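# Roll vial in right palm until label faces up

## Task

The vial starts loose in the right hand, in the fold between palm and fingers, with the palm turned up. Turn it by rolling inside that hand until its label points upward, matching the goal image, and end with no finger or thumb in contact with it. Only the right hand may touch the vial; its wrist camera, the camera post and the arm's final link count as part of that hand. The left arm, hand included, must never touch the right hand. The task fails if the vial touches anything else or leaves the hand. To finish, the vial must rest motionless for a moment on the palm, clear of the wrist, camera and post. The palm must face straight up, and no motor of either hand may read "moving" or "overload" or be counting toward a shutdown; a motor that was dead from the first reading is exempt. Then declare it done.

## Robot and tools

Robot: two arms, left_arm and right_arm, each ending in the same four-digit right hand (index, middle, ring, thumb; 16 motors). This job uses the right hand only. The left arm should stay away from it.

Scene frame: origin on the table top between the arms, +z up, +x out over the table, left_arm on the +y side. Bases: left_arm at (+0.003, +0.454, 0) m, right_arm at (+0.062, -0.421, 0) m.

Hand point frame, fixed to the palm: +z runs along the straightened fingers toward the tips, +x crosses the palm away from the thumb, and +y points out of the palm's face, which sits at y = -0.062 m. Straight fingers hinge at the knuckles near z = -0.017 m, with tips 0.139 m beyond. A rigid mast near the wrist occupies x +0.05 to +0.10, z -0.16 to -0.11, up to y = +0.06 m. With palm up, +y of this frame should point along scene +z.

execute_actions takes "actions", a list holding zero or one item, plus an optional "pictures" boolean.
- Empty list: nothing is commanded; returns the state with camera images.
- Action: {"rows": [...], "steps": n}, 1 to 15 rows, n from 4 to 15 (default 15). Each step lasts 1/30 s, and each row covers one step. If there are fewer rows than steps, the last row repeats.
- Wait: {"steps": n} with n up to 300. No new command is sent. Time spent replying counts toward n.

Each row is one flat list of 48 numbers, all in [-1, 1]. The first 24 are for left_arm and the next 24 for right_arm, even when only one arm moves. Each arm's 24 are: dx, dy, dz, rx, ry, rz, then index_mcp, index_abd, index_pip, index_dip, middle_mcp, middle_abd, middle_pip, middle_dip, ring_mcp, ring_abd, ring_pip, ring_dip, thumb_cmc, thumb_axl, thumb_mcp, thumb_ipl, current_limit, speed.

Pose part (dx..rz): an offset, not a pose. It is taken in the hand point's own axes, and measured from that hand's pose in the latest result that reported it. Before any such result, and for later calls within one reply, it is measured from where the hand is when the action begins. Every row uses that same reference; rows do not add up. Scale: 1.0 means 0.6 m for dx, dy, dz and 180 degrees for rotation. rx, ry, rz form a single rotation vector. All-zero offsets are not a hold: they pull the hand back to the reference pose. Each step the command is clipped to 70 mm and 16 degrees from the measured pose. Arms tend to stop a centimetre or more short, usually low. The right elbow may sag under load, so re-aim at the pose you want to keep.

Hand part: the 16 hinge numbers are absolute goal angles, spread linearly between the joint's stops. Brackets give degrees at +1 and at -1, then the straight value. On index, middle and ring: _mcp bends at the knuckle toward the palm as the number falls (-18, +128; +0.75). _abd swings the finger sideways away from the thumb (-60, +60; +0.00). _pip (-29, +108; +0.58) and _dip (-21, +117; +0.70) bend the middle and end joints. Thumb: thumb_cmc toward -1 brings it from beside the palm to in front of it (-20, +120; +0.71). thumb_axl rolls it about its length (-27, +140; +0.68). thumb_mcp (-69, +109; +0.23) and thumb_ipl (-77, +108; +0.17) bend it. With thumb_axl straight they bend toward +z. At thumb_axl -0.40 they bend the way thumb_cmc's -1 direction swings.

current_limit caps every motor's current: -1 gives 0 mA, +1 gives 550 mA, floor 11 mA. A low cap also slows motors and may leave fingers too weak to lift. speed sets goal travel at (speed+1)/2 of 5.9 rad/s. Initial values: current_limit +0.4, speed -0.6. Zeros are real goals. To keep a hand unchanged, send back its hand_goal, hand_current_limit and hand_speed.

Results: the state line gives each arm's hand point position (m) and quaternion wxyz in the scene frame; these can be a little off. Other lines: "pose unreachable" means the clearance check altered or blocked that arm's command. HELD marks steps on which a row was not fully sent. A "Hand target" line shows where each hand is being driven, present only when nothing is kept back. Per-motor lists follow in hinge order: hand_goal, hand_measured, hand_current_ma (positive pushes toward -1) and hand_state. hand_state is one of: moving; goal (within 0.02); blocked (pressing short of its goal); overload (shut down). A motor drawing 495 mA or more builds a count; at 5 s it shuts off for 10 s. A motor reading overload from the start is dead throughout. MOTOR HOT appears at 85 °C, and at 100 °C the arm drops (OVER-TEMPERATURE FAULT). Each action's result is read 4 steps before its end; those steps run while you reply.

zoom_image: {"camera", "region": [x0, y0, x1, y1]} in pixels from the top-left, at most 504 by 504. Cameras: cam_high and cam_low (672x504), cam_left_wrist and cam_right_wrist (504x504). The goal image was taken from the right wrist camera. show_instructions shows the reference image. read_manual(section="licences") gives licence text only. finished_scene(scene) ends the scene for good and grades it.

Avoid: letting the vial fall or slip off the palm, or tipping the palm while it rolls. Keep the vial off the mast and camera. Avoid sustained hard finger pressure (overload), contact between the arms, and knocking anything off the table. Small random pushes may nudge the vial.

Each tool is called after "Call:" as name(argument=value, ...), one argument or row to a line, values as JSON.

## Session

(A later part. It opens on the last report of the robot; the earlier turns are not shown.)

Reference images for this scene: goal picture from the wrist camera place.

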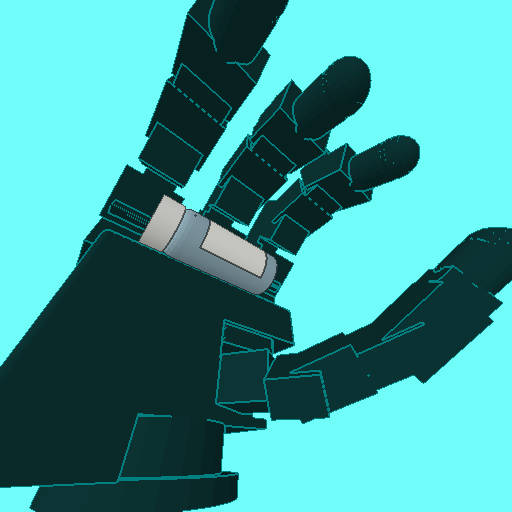

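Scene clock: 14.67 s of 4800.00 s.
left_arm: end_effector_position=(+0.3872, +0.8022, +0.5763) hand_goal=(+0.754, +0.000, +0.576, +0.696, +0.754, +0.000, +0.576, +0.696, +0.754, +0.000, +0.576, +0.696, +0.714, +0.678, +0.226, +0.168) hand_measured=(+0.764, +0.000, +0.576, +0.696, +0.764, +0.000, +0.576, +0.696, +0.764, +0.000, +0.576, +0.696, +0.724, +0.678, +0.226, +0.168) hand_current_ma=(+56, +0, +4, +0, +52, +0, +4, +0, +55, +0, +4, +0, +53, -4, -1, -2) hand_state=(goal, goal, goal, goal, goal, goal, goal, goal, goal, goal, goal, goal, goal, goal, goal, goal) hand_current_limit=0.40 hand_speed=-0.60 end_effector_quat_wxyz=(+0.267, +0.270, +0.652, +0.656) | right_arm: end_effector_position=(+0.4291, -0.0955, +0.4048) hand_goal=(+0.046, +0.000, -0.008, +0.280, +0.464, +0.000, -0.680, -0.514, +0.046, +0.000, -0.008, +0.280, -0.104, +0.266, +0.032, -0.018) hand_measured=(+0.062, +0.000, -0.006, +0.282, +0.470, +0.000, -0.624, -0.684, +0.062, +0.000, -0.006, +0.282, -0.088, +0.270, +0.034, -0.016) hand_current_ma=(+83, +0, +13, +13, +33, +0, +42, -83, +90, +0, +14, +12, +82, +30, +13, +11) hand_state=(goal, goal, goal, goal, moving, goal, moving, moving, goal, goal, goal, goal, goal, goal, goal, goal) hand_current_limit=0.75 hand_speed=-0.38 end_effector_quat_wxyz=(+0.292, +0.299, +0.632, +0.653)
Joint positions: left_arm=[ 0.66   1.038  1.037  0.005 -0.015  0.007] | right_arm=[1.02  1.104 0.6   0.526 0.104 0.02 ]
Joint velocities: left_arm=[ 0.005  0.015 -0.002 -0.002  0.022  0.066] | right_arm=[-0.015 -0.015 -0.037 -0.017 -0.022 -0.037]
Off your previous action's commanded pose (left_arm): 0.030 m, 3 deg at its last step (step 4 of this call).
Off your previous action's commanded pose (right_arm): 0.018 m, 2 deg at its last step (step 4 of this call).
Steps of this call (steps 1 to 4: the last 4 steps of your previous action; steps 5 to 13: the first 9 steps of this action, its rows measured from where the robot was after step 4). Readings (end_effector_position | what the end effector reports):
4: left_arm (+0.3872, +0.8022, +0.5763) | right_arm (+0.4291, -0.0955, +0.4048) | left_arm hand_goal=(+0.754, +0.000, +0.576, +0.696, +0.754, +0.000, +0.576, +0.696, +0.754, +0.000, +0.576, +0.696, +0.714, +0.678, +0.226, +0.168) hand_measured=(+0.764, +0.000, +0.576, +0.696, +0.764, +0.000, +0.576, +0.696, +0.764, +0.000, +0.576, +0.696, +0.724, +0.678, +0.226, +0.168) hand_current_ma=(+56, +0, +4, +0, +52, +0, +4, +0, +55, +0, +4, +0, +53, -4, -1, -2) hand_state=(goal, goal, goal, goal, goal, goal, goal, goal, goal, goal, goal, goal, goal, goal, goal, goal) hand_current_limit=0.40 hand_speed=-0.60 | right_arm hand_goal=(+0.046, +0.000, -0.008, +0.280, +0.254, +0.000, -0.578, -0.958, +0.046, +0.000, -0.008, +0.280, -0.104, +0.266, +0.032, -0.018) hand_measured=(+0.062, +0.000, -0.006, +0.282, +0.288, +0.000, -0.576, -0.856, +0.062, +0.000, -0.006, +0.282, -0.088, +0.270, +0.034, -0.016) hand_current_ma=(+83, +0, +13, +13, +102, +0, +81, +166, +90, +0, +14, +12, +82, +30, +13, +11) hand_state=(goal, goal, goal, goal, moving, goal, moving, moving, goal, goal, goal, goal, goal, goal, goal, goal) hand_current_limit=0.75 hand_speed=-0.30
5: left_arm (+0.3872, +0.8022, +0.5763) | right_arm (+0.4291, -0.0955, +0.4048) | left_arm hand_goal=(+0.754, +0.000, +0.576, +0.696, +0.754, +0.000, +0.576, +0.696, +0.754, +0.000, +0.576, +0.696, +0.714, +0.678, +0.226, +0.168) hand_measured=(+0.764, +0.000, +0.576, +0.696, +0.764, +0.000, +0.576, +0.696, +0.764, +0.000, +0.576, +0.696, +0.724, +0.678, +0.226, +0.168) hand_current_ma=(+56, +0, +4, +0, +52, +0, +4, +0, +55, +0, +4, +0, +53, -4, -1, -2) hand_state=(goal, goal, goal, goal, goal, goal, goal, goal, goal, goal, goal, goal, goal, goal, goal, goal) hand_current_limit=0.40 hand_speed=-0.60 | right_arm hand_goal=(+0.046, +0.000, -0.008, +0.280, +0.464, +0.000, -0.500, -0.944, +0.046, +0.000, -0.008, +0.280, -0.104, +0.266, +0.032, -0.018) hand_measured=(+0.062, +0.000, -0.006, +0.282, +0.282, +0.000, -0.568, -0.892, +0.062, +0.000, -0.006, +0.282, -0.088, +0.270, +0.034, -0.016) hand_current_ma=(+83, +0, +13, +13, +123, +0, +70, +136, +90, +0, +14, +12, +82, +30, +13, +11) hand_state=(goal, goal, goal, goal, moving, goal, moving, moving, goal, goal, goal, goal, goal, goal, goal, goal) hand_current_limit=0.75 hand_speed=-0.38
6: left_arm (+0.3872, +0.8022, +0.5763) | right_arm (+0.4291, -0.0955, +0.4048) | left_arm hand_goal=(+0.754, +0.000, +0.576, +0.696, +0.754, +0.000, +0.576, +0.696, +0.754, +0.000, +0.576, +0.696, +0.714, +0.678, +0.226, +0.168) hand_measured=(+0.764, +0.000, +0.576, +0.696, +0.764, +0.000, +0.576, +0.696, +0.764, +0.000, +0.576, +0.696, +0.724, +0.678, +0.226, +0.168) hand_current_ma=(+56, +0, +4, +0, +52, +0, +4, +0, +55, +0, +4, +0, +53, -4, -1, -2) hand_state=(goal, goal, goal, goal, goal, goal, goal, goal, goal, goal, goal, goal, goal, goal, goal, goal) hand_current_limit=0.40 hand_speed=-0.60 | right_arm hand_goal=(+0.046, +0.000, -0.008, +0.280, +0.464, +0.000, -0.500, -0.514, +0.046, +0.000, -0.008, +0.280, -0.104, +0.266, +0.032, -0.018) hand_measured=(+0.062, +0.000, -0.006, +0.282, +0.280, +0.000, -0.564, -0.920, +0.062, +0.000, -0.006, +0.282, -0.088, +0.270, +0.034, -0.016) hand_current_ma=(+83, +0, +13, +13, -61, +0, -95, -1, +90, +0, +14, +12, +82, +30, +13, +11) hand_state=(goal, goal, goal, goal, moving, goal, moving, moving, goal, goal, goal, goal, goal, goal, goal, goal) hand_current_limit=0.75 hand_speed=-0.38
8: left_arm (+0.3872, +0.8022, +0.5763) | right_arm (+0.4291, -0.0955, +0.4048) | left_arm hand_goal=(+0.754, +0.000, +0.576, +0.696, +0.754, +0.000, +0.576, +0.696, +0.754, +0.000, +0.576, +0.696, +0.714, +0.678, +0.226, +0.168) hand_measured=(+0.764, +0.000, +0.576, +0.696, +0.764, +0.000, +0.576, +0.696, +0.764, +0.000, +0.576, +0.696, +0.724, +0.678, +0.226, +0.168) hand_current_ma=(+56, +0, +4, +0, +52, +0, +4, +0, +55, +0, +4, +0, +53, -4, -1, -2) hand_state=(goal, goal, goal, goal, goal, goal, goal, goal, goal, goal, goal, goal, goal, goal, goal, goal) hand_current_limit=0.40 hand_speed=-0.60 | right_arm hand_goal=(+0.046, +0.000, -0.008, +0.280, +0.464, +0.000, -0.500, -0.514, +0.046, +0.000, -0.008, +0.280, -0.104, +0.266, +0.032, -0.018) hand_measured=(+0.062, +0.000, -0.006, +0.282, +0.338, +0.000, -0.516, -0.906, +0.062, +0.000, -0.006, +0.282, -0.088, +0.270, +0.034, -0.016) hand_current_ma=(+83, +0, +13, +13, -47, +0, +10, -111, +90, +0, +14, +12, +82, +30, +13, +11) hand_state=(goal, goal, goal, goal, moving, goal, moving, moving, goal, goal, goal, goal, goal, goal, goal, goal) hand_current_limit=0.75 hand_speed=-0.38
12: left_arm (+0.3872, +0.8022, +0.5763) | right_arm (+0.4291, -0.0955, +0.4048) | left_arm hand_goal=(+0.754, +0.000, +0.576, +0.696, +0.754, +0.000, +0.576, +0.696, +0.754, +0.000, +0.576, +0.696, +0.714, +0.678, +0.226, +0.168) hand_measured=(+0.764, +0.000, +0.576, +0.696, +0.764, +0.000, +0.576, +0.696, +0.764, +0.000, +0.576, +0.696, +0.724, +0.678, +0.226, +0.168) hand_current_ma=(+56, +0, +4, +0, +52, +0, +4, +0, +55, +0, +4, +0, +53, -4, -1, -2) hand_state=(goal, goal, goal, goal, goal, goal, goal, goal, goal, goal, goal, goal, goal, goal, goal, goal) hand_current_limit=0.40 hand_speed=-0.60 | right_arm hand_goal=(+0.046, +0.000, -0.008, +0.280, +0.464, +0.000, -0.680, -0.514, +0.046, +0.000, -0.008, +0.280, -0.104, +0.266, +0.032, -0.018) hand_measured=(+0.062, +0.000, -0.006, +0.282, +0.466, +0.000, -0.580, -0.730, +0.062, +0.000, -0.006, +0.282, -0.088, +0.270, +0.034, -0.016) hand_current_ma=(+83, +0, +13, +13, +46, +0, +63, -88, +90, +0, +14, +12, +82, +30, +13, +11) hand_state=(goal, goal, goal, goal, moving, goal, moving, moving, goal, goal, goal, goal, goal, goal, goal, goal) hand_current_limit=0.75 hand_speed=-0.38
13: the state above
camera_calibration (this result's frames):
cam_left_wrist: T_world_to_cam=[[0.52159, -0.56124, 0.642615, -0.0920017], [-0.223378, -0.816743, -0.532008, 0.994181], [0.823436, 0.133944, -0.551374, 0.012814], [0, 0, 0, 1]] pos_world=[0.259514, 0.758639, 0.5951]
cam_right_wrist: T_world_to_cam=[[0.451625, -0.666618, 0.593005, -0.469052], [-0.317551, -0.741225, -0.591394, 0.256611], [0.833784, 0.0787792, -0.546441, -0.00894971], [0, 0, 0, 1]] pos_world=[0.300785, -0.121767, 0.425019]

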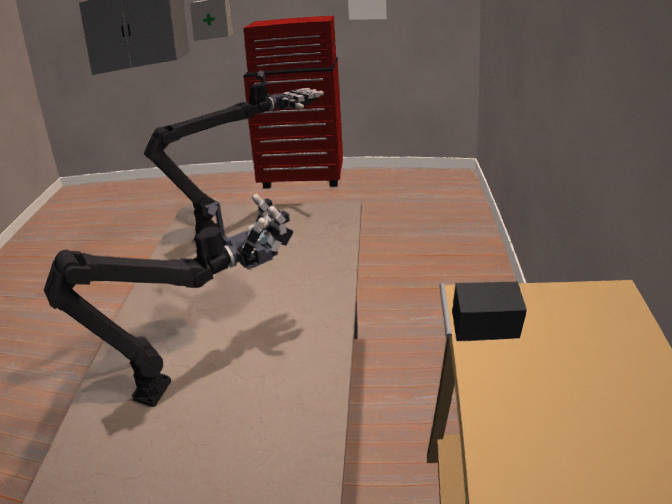

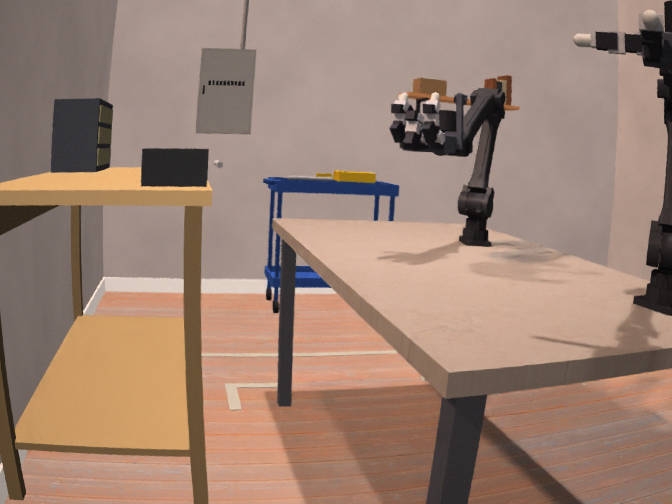

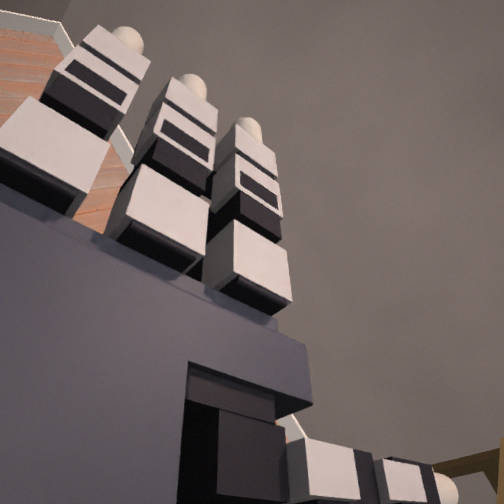

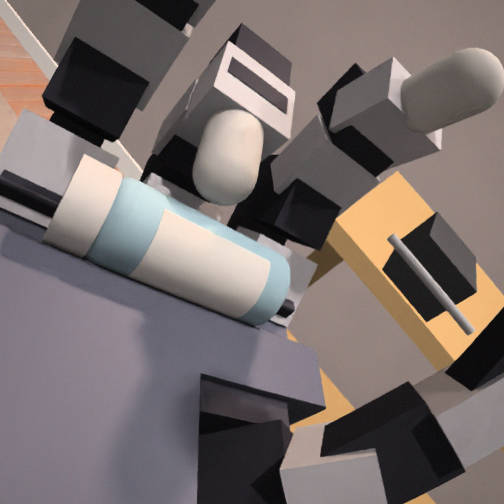

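Call:
execute_actions(
  actions=[
    {"rows": [
[0,0.0478,-0.0121,-0.0166,0,0,0.754,0,0.576,0.696,0.754,0,0.576,0.696,0.754,0,0.576,0.696,0.714,0.678,0.226,0.168,0.4,-0.6,0.0015,0.0303,0.0035,-0.0107,0,0.001,0.046,0,-0.008,0.28,0.447,0,-0.818,-0.557,0.046,0,-0.008,0.28,-0.104,0.266,0.032,-0.018,0.75,-0.3],
[0,0.0478,-0.0121,-0.0166,0,0,0.754,0,0.576,0.696,0.754,0,0.576,0.696,0.754,0,0.576,0.696,0.714,0.678,0.226,0.168,0.4,-0.6,0.0015,0.0303,0.0035,-0.0107,0,0.001,0.046,0,-0.008,0.28,0.431,0,-0.795,-0.594,0.046,0,-0.008,0.28,-0.104,0.266,0.032,-0.018,0.75,-0.3],
[0,0.0478,-0.0121,-0.0166,0,0,0.754,0,0.576,0.696,0.754,0,0.576,0.696,0.754,0,0.576,0.696,0.714,0.678,0.226,0.168,0.4,-0.6,0.0015,0.0303,0.0035,-0.0107,0,0.001,0.046,0,-0.008,0.28,0.415,0,-0.772,-0.630,0.046,0,-0.008,0.28,-0.104,0.266,0.032,-0.018,0.75,-0.3],
[0,0.0478,-0.0121,-0.0166,0,0,0.754,0,0.576,0.696,0.754,0,0.576,0.696,0.754,0,0.576,0.696,0.714,0.678,0.226,0.168,0.4,-0.6,0.0015,0.0303,0.0035,-0.0107,0,0.001,0.046,0,-0.008,0.28,0.399,0,-0.749,-0.667,0.046,0,-0.008,0.28,-0.104,0.266,0.032,-0.018,0.75,-0.3],
[0,0.0478,-0.0121,-0.0166,0,0,0.754,0,0.576,0.696,0.754,0,0.576,0.696,0.754,0,0.576,0.696,0.714,0.678,0.226,0.168,0.4,-0.6,0.0015,0.0303,0.0035,-0.0107,0,0.001,0.046,0,-0.008,0.28,0.382,0,-0.727,-0.703,0.046,0,-0.008,0.28,-0.104,0.266,0.032,-0.018,0.75,-0.3],
[0,0.0478,-0.0121,-0.0166,0,0,0.754,0,0.576,0.696,0.754,0,0.576,0.696,0.754,0,0.576,0.696,0.714,0.678,0.226,0.168,0.4,-0.6,0.0015,0.0303,0.0035,-0.0107,0,0.001,0.046,0,-0.008,0.28,0.364,0,-0.705,-0.740,0.046,0,-0.008,0.28,-0.104,0.266,0.032,-0.018,0.75,-0.3],
[0,0.0478,-0.0121,-0.0166,0,0,0.754,0,0.576,0.696,0.754,0,0.576,0.696,0.754,0,0.576,0.696,0.714,0.678,0.226,0.168,0.4,-0.6,0.0015,0.0303,0.0035,-0.0107,0,0.001,0.046,0,-0.008,0.28,0.346,0,-0.684,-0.776,0.046,0,-0.008,0.28,-0.104,0.266,0.032,-0.018,0.75,-0.3],
[0,0.0478,-0.0121,-0.0166,0,0,0.754,0,0.576,0.696,0.754,0,0.576,0.696,0.754,0,0.576,0.696,0.714,0.678,0.226,0.168,0.4,-0.6,0.0015,0.0303,0.0035,-0.0107,0,0.001,0.046,0,-0.008,0.28,0.328,0,-0.662,-0.812,0.046,0,-0.008,0.28,-0.104,0.266,0.032,-0.018,0.75,-0.3],
[0,0.0478,-0.0121,-0.0166,0,0,0.754,0,0.576,0.696,0.754,0,0.576,0.696,0.754,0,0.576,0.696,0.714,0.678,0.226,0.168,0.4,-0.6,0.0015,0.0303,0.0035,-0.0107,0,0.001,0.046,0,-0.008,0.28,0.310,0,-0.640,-0.849,0.046,0,-0.008,0.28,-0.104,0.266,0.032,-0.018,0.75,-0.3],
[0,0.0478,-0.0121,-0.0166,0,0,0.754,0,0.576,0.696,0.754,0,0.576,0.696,0.754,0,0.576,0.696,0.714,0.678,0.226,0.168,0.4,-0.6,0.0015,0.0303,0.0035,-0.0107,0,0.001,0.046,0,-0.008,0.28,0.291,0,-0.620,-0.885,0.046,0,-0.008,0.28,-0.104,0.266,0.032,-0.018,0.75,-0.3],
[0,0.0478,-0.0121,-0.0166,0,0,0.754,0,0.576,0.696,0.754,0,0.576,0.696,0.754,0,0.576,0.696,0.714,0.678,0.226,0.168,0.4,-0.6,0.0015,0.0303,0.0035,-0.0107,0,0.001,0.046,0,-0.008,0.28,0.272,0,-0.599,-0.922,0.046,0,-0.008,0.28,-0.104,0.266,0.032,-0.018,0.75,-0.3],
[0,0.0478,-0.0121,-0.0166,0,0,0.754,0,0.576,0.696,0.754,0,0.576,0.696,0.754,0,0.576,0.696,0.714,0.678,0.226,0.168,0.4,-0.6,0.0015,0.0303,0.0035,-0.0107,0,0.001,0.046,0,-0.008,0.28,0.253,0,-0.578,-0.958,0.046,0,-0.008,0.28,-0.104,0.266,0.032,-0.018,0.75,-0.3],
[0,0.0478,-0.0121,-0.0166,0,0,0.754,0,0.576,0.696,0.754,0,0.576,0.696,0.754,0,0.576,0.696,0.714,0.678,0.226,0.168,0.4,-0.6,0.0015,0.0303,0.0035,-0.0107,0,0.001,0.046,0,-0.008,0.28,0.250,0,-0.575,-0.985,0.046,0,-0.008,0.28,-0.104,0.266,0.032,-0.018,0.75,-0.3]
], "steps": 15},
  ],
)

Call:
execute_actions(
  actions=[
    {"steps": 7},
  ],
  pictures=true,
)

Call:
zoom_image(
  camera="cam_right_wrist",
  region=[20, 130, 320, 350],
)

Scene clock: 18.50 s of 4800.00 s.
left_arm: end_effector_position=(+0.3872, +0.8022, +0.5763) hand_goal=(+0.754, +0.000, +0.576, +0.696, +0.754, +0.000, +0.576, +0.696, +0.754, +0.000, +0.576, +0.696, +0.714, +0.678, +0.226, +0.168) hand_measured=(+0.764, +0.000, +0.576, +0.696, +0.764, +0.000, +0.576, +0.696, +0.764, +0.000, +0.576, +0.696, +0.724, +0.678, +0.226, +0.168) hand_current_ma=(+56, +0, +4, +0, +52, +0, +4, +0, +55, +0, +4, +0, +53, -4, -1, -2) hand_state=(goal, goal, goal, goal, goal, goal, goal, goal, goal, goal, goal, goal, goal, goal, goal, goal) hand_current_limit=0.40 hand_speed=-0.60 end_effector_quat_wxyz=(+0.267, +0.270, +0.652, +0.656) | right_arm: end_effector_position=(+0.4291, -0.0955, +0.4048) hand_goal=(+0.046, +0.000, -0.008, +0.280, +0.272, +0.000, -0.598, -0.922, +0.046, +0.000, -0.008, +0.280, -0.104, +0.266, +0.032, -0.018) hand_measured=(+0.062, +0.000, -0.006, +0.282, +0.342, +0.000, -0.634, -0.750, +0.062, +0.000, -0.006, +0.282, -0.088, +0.270, +0.034, -0.016) hand_current_ma=(+83, +0, +13, +13, +154, +0, +50, +196, +90, +0, +14, +12, +82, +30, +13, +11) hand_state=(goal, goal, goal, goal, moving, goal, moving, moving, goal, goal, goal, goal, goal, goal, goal, goal) hand_current_limit=0.75 hand_speed=-0.30 end_effector_quat_wxyz=(+0.292, +0.299, +0.632, +0.653)
Joint positions: left_arm=[ 0.66   1.038  1.037  0.005 -0.015  0.007] | right_arm=[1.02  1.104 0.6   0.526 0.104 0.02 ]
Joint velocities: left_arm=[ 0.005  0.005 -0.007  0.012 -0.007 -0.007] | right_arm=[-0.015 -0.005  0.002  0.012  0.037 -0.022]
Off your previous action's commanded pose (left_arm): 0.030 m, 3 deg at its last step (step 4 of this call).
Off your previous action's commanded pose (right_arm): 0.018 m, 2 deg at its last step (step 4 of this call).
Steps of this call (steps 1 to 4: the last 4 steps of your previous action; steps 5 to 90: nothing new was sent; then 0.47 s passed at rest; steps 91 to 101: the first 11 steps of this action). Readings (end_effector_position | what the end effector reports):
91: left_arm (+0.3872, +0.8022, +0.5763) | right_arm (+0.4291, -0.0955, +0.4048) | left_arm hand_goal=(+0.754, +0.000, +0.576, +0.696, +0.754, +0.000, +0.576, +0.696, +0.754, +0.000, +0.576, +0.696, +0.714, +0.678, +0.226, +0.168) hand_measured=(+0.764, +0.000, +0.576, +0.696, +0.764, +0.000, +0.576, +0.696, +0.764, +0.000, +0.576, +0.696, +0.724, +0.678, +0.226, +0.168) hand_current_ma=(+56, +0, +4, +0, +52, +0, +4, +0, +55, +0, +4, +0, +53, -4, -1, -2) hand_state=(goal, goal, goal, goal, goal, goal, goal, goal, goal, goal, goal, goal, goal, goal, goal, goal) hand_current_limit=0.40 hand_speed=-0.60 | right_arm hand_goal=(+0.046, +0.000, -0.008, +0.280, +0.448, +0.000, -0.818, -0.556, +0.046, +0.000, -0.008, +0.280, -0.104, +0.266, +0.032, -0.018) hand_measured=(+0.062, +0.000, -0.006, +0.282, +0.478, +0.000, -0.794, -0.514, +0.062, +0.000, -0.006, +0.282, -0.088, +0.270, +0.034, -0.016) hand_current_ma=(+83, +0, +13, +13, +78, +0, +209, +26, +90, +0, +14, +12, +82, +30, +13, +11) hand_state=(goal, goal, goal, goal, moving, goal, moving, moving, goal, goal, goal, goal, goal, goal, goal, goal) hand_current_limit=0.75 hand_speed=-0.30
92: left_arm (+0.3872, +0.8022, +0.5763) | right_arm (+0.4291, -0.0955, +0.4048) | left_arm hand_goal=(+0.754, +0.000, +0.576, +0.696, +0.754, +0.000, +0.576, +0.696, +0.754, +0.000, +0.576, +0.696, +0.714, +0.678, +0.226, +0.168) hand_measured=(+0.764, +0.000, +0.576, +0.696, +0.764, +0.000, +0.576, +0.696, +0.764, +0.000, +0.576, +0.696, +0.724, +0.678, +0.226, +0.168) hand_current_ma=(+56, +0, +4, +0, +52, +0, +4, +0, +55, +0, +4, +0, +53, -4, -1, -2) hand_state=(goal, goal, goal, goal, goal, goal, goal, goal, goal, goal, goal, goal, goal, goal, goal, goal) hand_current_limit=0.40 hand_speed=-0.60 | right_arm hand_goal=(+0.046, +0.000, -0.008, +0.280, +0.432, +0.000, -0.794, -0.594, +0.046, +0.000, -0.008, +0.280, -0.104, +0.266, +0.032, -0.018) hand_measured=(+0.062, +0.000, -0.006, +0.282, +0.478, +0.000, -0.794, -0.516, +0.062, +0.000, -0.006, +0.282, -0.088, +0.270, +0.034, -0.016) hand_current_ma=(+83, +0, +13, +13, +171, +0, +121, +170, +90, +0, +14, +12, +82, +30, +13, +11) hand_state=(goal, goal, goal, goal, moving, goal, moving, moving, goal, goal, goal, goal, goal, goal, goal, goal) hand_current_limit=0.75 hand_speed=-0.30
94: left_arm (+0.3872, +0.8022, +0.5763) | right_arm (+0.4291, -0.0955, +0.4048) | left_arm hand_goal=(+0.754, +0.000, +0.576, +0.696, +0.754, +0.000, +0.576, +0.696, +0.754, +0.000, +0.576, +0.696, +0.714, +0.678, +0.226, +0.168) hand_measured=(+0.764, +0.000, +0.576, +0.696, +0.764, +0.000, +0.576, +0.696, +0.764, +0.000, +0.576, +0.696, +0.724, +0.678, +0.226, +0.168) hand_current_ma=(+56, +0, +4, +0, +52, +0, +4, +0, +55, +0, +4, +0, +53, -4, -1, -2) hand_state=(goal, goal, goal, goal, goal, goal, goal, goal, goal, goal, goal, goal, goal, goal, goal, goal) hand_current_limit=0.40 hand_speed=-0.60 | right_arm hand_goal=(+0.046, +0.000, -0.008, +0.280, +0.400, +0.000, -0.748, -0.666, +0.046, +0.000, -0.008, +0.280, -0.104, +0.266, +0.032, -0.018) hand_measured=(+0.062, +0.000, -0.006, +0.282, +0.466, +0.000, -0.776, -0.544, +0.062, +0.000, -0.006, +0.282, -0.088, +0.270, +0.034, -0.016) hand_current_ma=(+83, +0, +13, +13, +176, +0, +88, +261, +90, +0, +14, +12, +82, +30, +13, +11) hand_state=(goal, goal, goal, goal, moving, goal, moving, moving, goal, goal, goal, goal, goal, goal, goal, goal) hand_current_limit=0.75 hand_speed=-0.30
98: left_arm (+0.3872, +0.8022, +0.5763) | right_arm (+0.4291, -0.0955, +0.4048) | left_arm hand_goal=(+0.754, +0.000, +0.576, +0.696, +0.754, +0.000, +0.576, +0.696, +0.754, +0.000, +0.576, +0.696, +0.714, +0.678, +0.226, +0.168) hand_measured=(+0.764, +0.000, +0.576, +0.696, +0.764, +0.000, +0.576, +0.696, +0.764, +0.000, +0.576, +0.696, +0.724, +0.678, +0.226, +0.168) hand_current_ma=(+56, +0, +4, +0, +52, +0, +4, +0, +55, +0, +4, +0, +53, -4, -1, -2) hand_state=(goal, goal, goal, goal, goal, goal, goal, goal, goal, goal, goal, goal, goal, goal, goal, goal) hand_current_limit=0.40 hand_speed=-0.60 | right_arm hand_goal=(+0.046, +0.000, -0.008, +0.280, +0.328, +0.000, -0.662, -0.812, +0.046, +0.000, -0.008, +0.280, -0.104, +0.266, +0.032, -0.018) hand_measured=(+0.062, +0.000, -0.006, +0.282, +0.398, +0.000, -0.696, -0.656, +0.062, +0.000, -0.006, +0.282, -0.088, +0.270, +0.034, -0.016) hand_current_ma=(+83, +0, +13, +13, +160, +0, +65, +219, +90, +0, +14, +12, +82, +30, +13, +11) hand_state=(goal, goal, goal, goal, moving, goal, moving, moving, goal, goal, goal, goal, goal, goal, goal, goal) hand_current_limit=0.75 hand_speed=-0.30
101: the state above

Scene clock: 18.73 s of 4800.00 s.
left_arm: end_effector_position=(+0.3872, +0.8022, +0.5763) hand_goal=(+0.754, +0.000, +0.576, +0.696, +0.754, +0.000, +0.576, +0.696, +0.754, +0.000, +0.576, +0.696, +0.714, +0.678, +0.226, +0.168) hand_measured=(+0.764, +0.000, +0.576, +0.696, +0.764, +0.000, +0.576, +0.696, +0.764, +0.000, +0.576, +0.696, +0.724, +0.678, +0.226, +0.168) hand_current_ma=(+56, +0, +4, +0, +52, +0, +4, +0, +55, +0, +4, +0, +53, -4, -1, -2) hand_state=(goal, goal, goal, goal, goal, goal, goal, goal, goal, goal, goal, goal, goal, goal, goal, goal) hand_current_limit=0.40 hand_speed=-0.60 end_effector_quat_wxyz=(+0.267, +0.270, +0.652, +0.656) | right_arm: end_effector_position=(+0.4291, -0.0955, +0.4048) hand_goal=(+0.046, +0.000, -0.008, +0.280, +0.250, +0.000, -0.574, -0.984, +0.046, +0.000, -0.008, +0.280, -0.104, +0.266, +0.032, -0.018) hand_measured=(+0.062, +0.000, -0.006, +0.282, +0.270, +0.000, -0.568, -0.970, +0.062, +0.000, -0.006, +0.282, -0.088, +0.270, +0.034, -0.016) hand_current_ma=(+83, +0, +13, +13, +91, +0, +15, +8, +90, +0, +14, +12, +82, +30, +13, +11) hand_state=(goal, goal, goal, goal, moving, goal, moving, moving, goal, goal, goal, goal, goal, goal, goal, goal) hand_current_limit=0.75 hand_speed=-0.30 end_effector_quat_wxyz=(+0.292, +0.299, +0.632, +0.653)
Joint positions: left_arm=[ 0.66   1.038  1.037  0.005 -0.015  0.007] | right_arm=[1.02  1.104 0.6   0.526 0.104 0.02 ]
Joint velocities: left_arm=[-0.015 -0.015  0.017 -0.007  0.007 -0.037] | right_arm=[-0.005 -0.015 -0.012  0.012 -0.066 -0.037]
Hand target (left_arm): +0.381, +0.796, +0.604; +0.273, +0.263, +0.635, +0.673
Hand target (right_arm): +0.430, -0.095, +0.423; +0.295, +0.296, +0.620, +0.664
Off the commanded pose (left_arm): 0.030 m, 3 deg.
Off the commanded pose (right_arm): 0.018 m, 2 deg.
Kept back: nothing.
Steps of this call (steps 1 to 4: the last 4 steps of your previous action; steps 5 to 7: nothing new was sent). Readings (end_effector_position | what the end effector reports):
1: left_arm (+0.3872, +0.8022, +0.5763) | right_arm (+0.4291, -0.0955, +0.4048) | left_arm hand_goal=(+0.754, +0.000, +0.576, +0.696, +0.754, +0.000, +0.576, +0.696, +0.754, +0.000, +0.576, +0.696, +0.714, +0.678, +0.226, +0.168) hand_measured=(+0.764, +0.000, +0.576, +0.696, +0.764, +0.000, +0.576, +0.696, +0.764, +0.000, +0.576, +0.696, +0.724, +0.678, +0.226, +0.168) hand_current_ma=(+56, +0, +4, +0, +52, +0, +4, +0, +55, +0, +4, +0, +53, -4, -1, -2) hand_state=(goal, goal, goal, goal, goal, goal, goal, goal, goal, goal, goal, goal, goal, goal, goal, goal) hand_current_limit=0.40 hand_speed=-0.60 | right_arm hand_goal=(+0.046, +0.000, -0.008, +0.280, +0.254, +0.000, -0.578, -0.958, +0.046, +0.000, -0.008, +0.280, -0.104, +0.266, +0.032, -0.018) hand_measured=(+0.062, +0.000, -0.006, +0.282, +0.324, +0.000, -0.614, -0.784, +0.062, +0.000, -0.006, +0.282, -0.088, +0.270, +0.034, -0.016) hand_current_ma=(+83, +0, +13, +13, +159, +0, +42, +191, +90, +0, +14, +12, +82, +30, +13, +11) hand_state=(goal, goal, goal, goal, moving, goal, moving, moving, goal, goal, goal, goal, goal, goal, goal, goal) hand_current_limit=0.75 hand_speed=-0.30
2: left_arm (+0.3872, +0.8022, +0.5763) | right_arm (+0.4291, -0.0955, +0.4048) | left_arm hand_goal=(+0.754, +0.000, +0.576, +0.696, +0.754, +0.000, +0.576, +0.696, +0.754, +0.000, +0.576, +0.696, +0.714, +0.678, +0.226, +0.168) hand_measured=(+0.764, +0.000, +0.576, +0.696, +0.764, +0.000, +0.576, +0.696, +0.764, +0.000, +0.576, +0.696, +0.724, +0.678, +0.226, +0.168) hand_current_ma=(+56, +0, +4, +0, +52, +0, +4, +0, +55, +0, +4, +0, +53, -4, -1, -2) hand_state=(goal, goal, goal, goal, goal, goal, goal, goal, goal, goal, goal, goal, goal, goal, goal, goal) hand_current_limit=0.40 hand_speed=-0.60 | right_arm hand_goal=(+0.046, +0.000, -0.008, +0.280, +0.250, +0.000, -0.574, -0.984, +0.046, +0.000, -0.008, +0.280, -0.104, +0.266, +0.032, -0.018) hand_measured=(+0.062, +0.000, -0.006, +0.282, +0.304, +0.000, -0.594, -0.818, +0.062, +0.000, -0.006, +0.282, -0.088, +0.270, +0.034, -0.016) hand_current_ma=(+83, +0, +13, +13, +149, +0, +39, +178, +90, +0, +14, +12, +82, +30, +13, +11) hand_state=(goal, goal, goal, goal, moving, goal, moving, moving, goal, goal, goal, goal, goal, goal, goal, goal) hand_current_limit=0.75 hand_speed=-0.30
4: left_arm (+0.3872, +0.8022, +0.5763) | right_arm (+0.4291, -0.0955, +0.4048) | left_arm hand_goal=(+0.754, +0.000, +0.576, +0.696, +0.754, +0.000, +0.576, +0.696, +0.754, +0.000, +0.576, +0.696, +0.714, +0.678, +0.226, +0.168) hand_measured=(+0.764, +0.000, +0.576, +0.696, +0.764, +0.000, +0.576, +0.696, +0.764, +0.000, +0.576, +0.696, +0.724, +0.678, +0.226, +0.168) hand_current_ma=(+56, +0, +4, +0, +52, +0, +4, +0, +55, +0, +4, +0, +53, -4, -1, -2) hand_state=(goal, goal, goal, goal, goal, goal, goal, goal, goal, goal, goal, goal, goal, goal, goal, goal) hand_current_limit=0.40 hand_speed=-0.60 | right_arm hand_goal=(+0.046, +0.000, -0.008, +0.280, +0.250, +0.000, -0.574, -0.984, +0.046, +0.000, -0.008, +0.280, -0.104, +0.266, +0.032, -0.018) hand_measured=(+0.062, +0.000, -0.006, +0.282, +0.278, +0.000, -0.566, -0.888, +0.062, +0.000, -0.006, +0.282, -0.088, +0.270, +0.034, -0.016) hand_current_ma=(+83, +0, +13, +13, +110, +0, +73, +175, +90, +0, +14, +12, +82, +30, +13, +11) hand_state=(goal, goal, goal, goal, moving, goal, moving, moving, goal, goal, goal, goal, goal, goal, goal, goal) hand_current_limit=0.75 hand_speed=-0.30
7: the state above
camera_calibration (this result's frames):
cam_left_wrist: T_world_to_cam=[[0.52159, -0.56124, 0.642615, -0.0920017], [-0.223378, -0.816743, -0.532008, 0.994181], [0.823436, 0.133944, -0.551374, 0.012814], [0, 0, 0, 1]] pos_world=[0.259514, 0.758639, 0.5951]
cam_right_wrist: T_world_to_cam=[[0.451625, -0.666618, 0.593005, -0.469052], [-0.317551, -0.741225, -0.591394, 0.256611], [0.833784, 0.0787792, -0.546441, -0.00894971], [0, 0, 0, 1]] pos_world=[0.300785, -0.121767, 0.425019]

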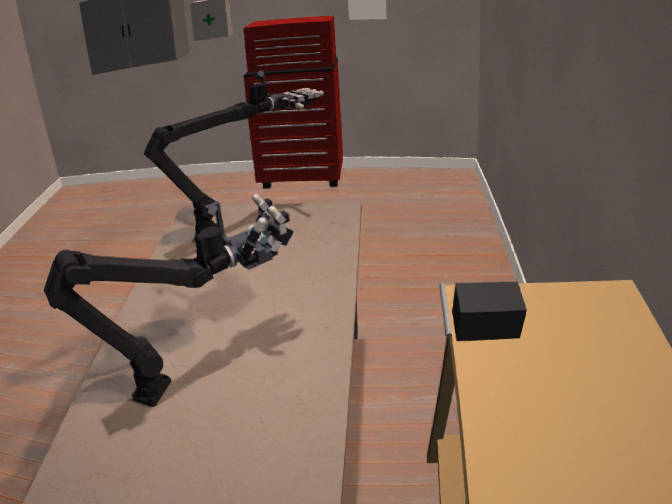

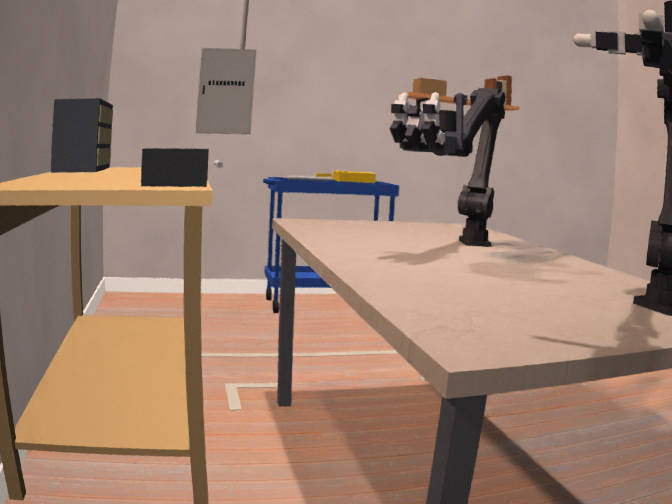

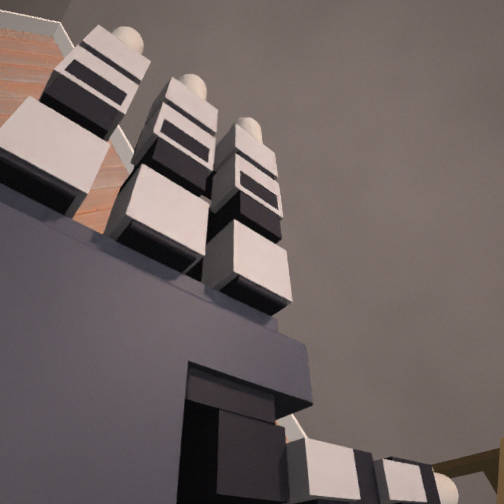

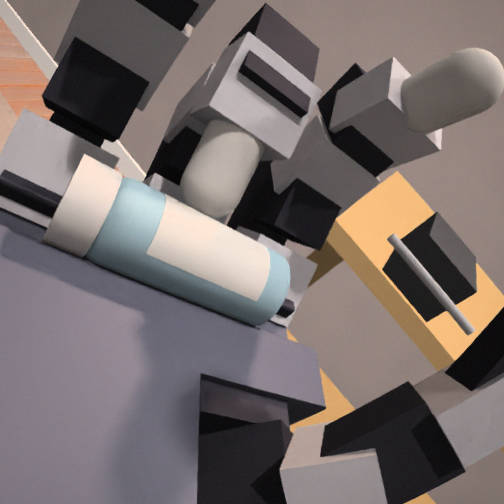

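Region (20, 130, 320, 350) of cam_right_wrist's 504x504 image, scaled by 1.680, with more detail than that image has; it fills the top 370 rows of this view, and the rest is white.

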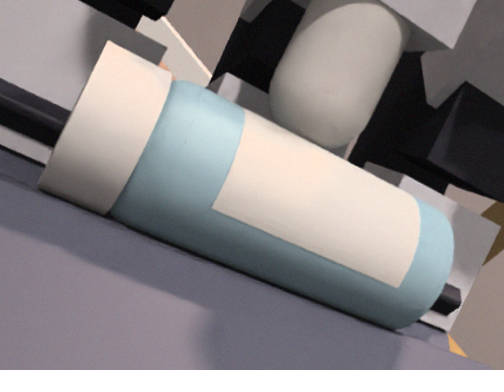

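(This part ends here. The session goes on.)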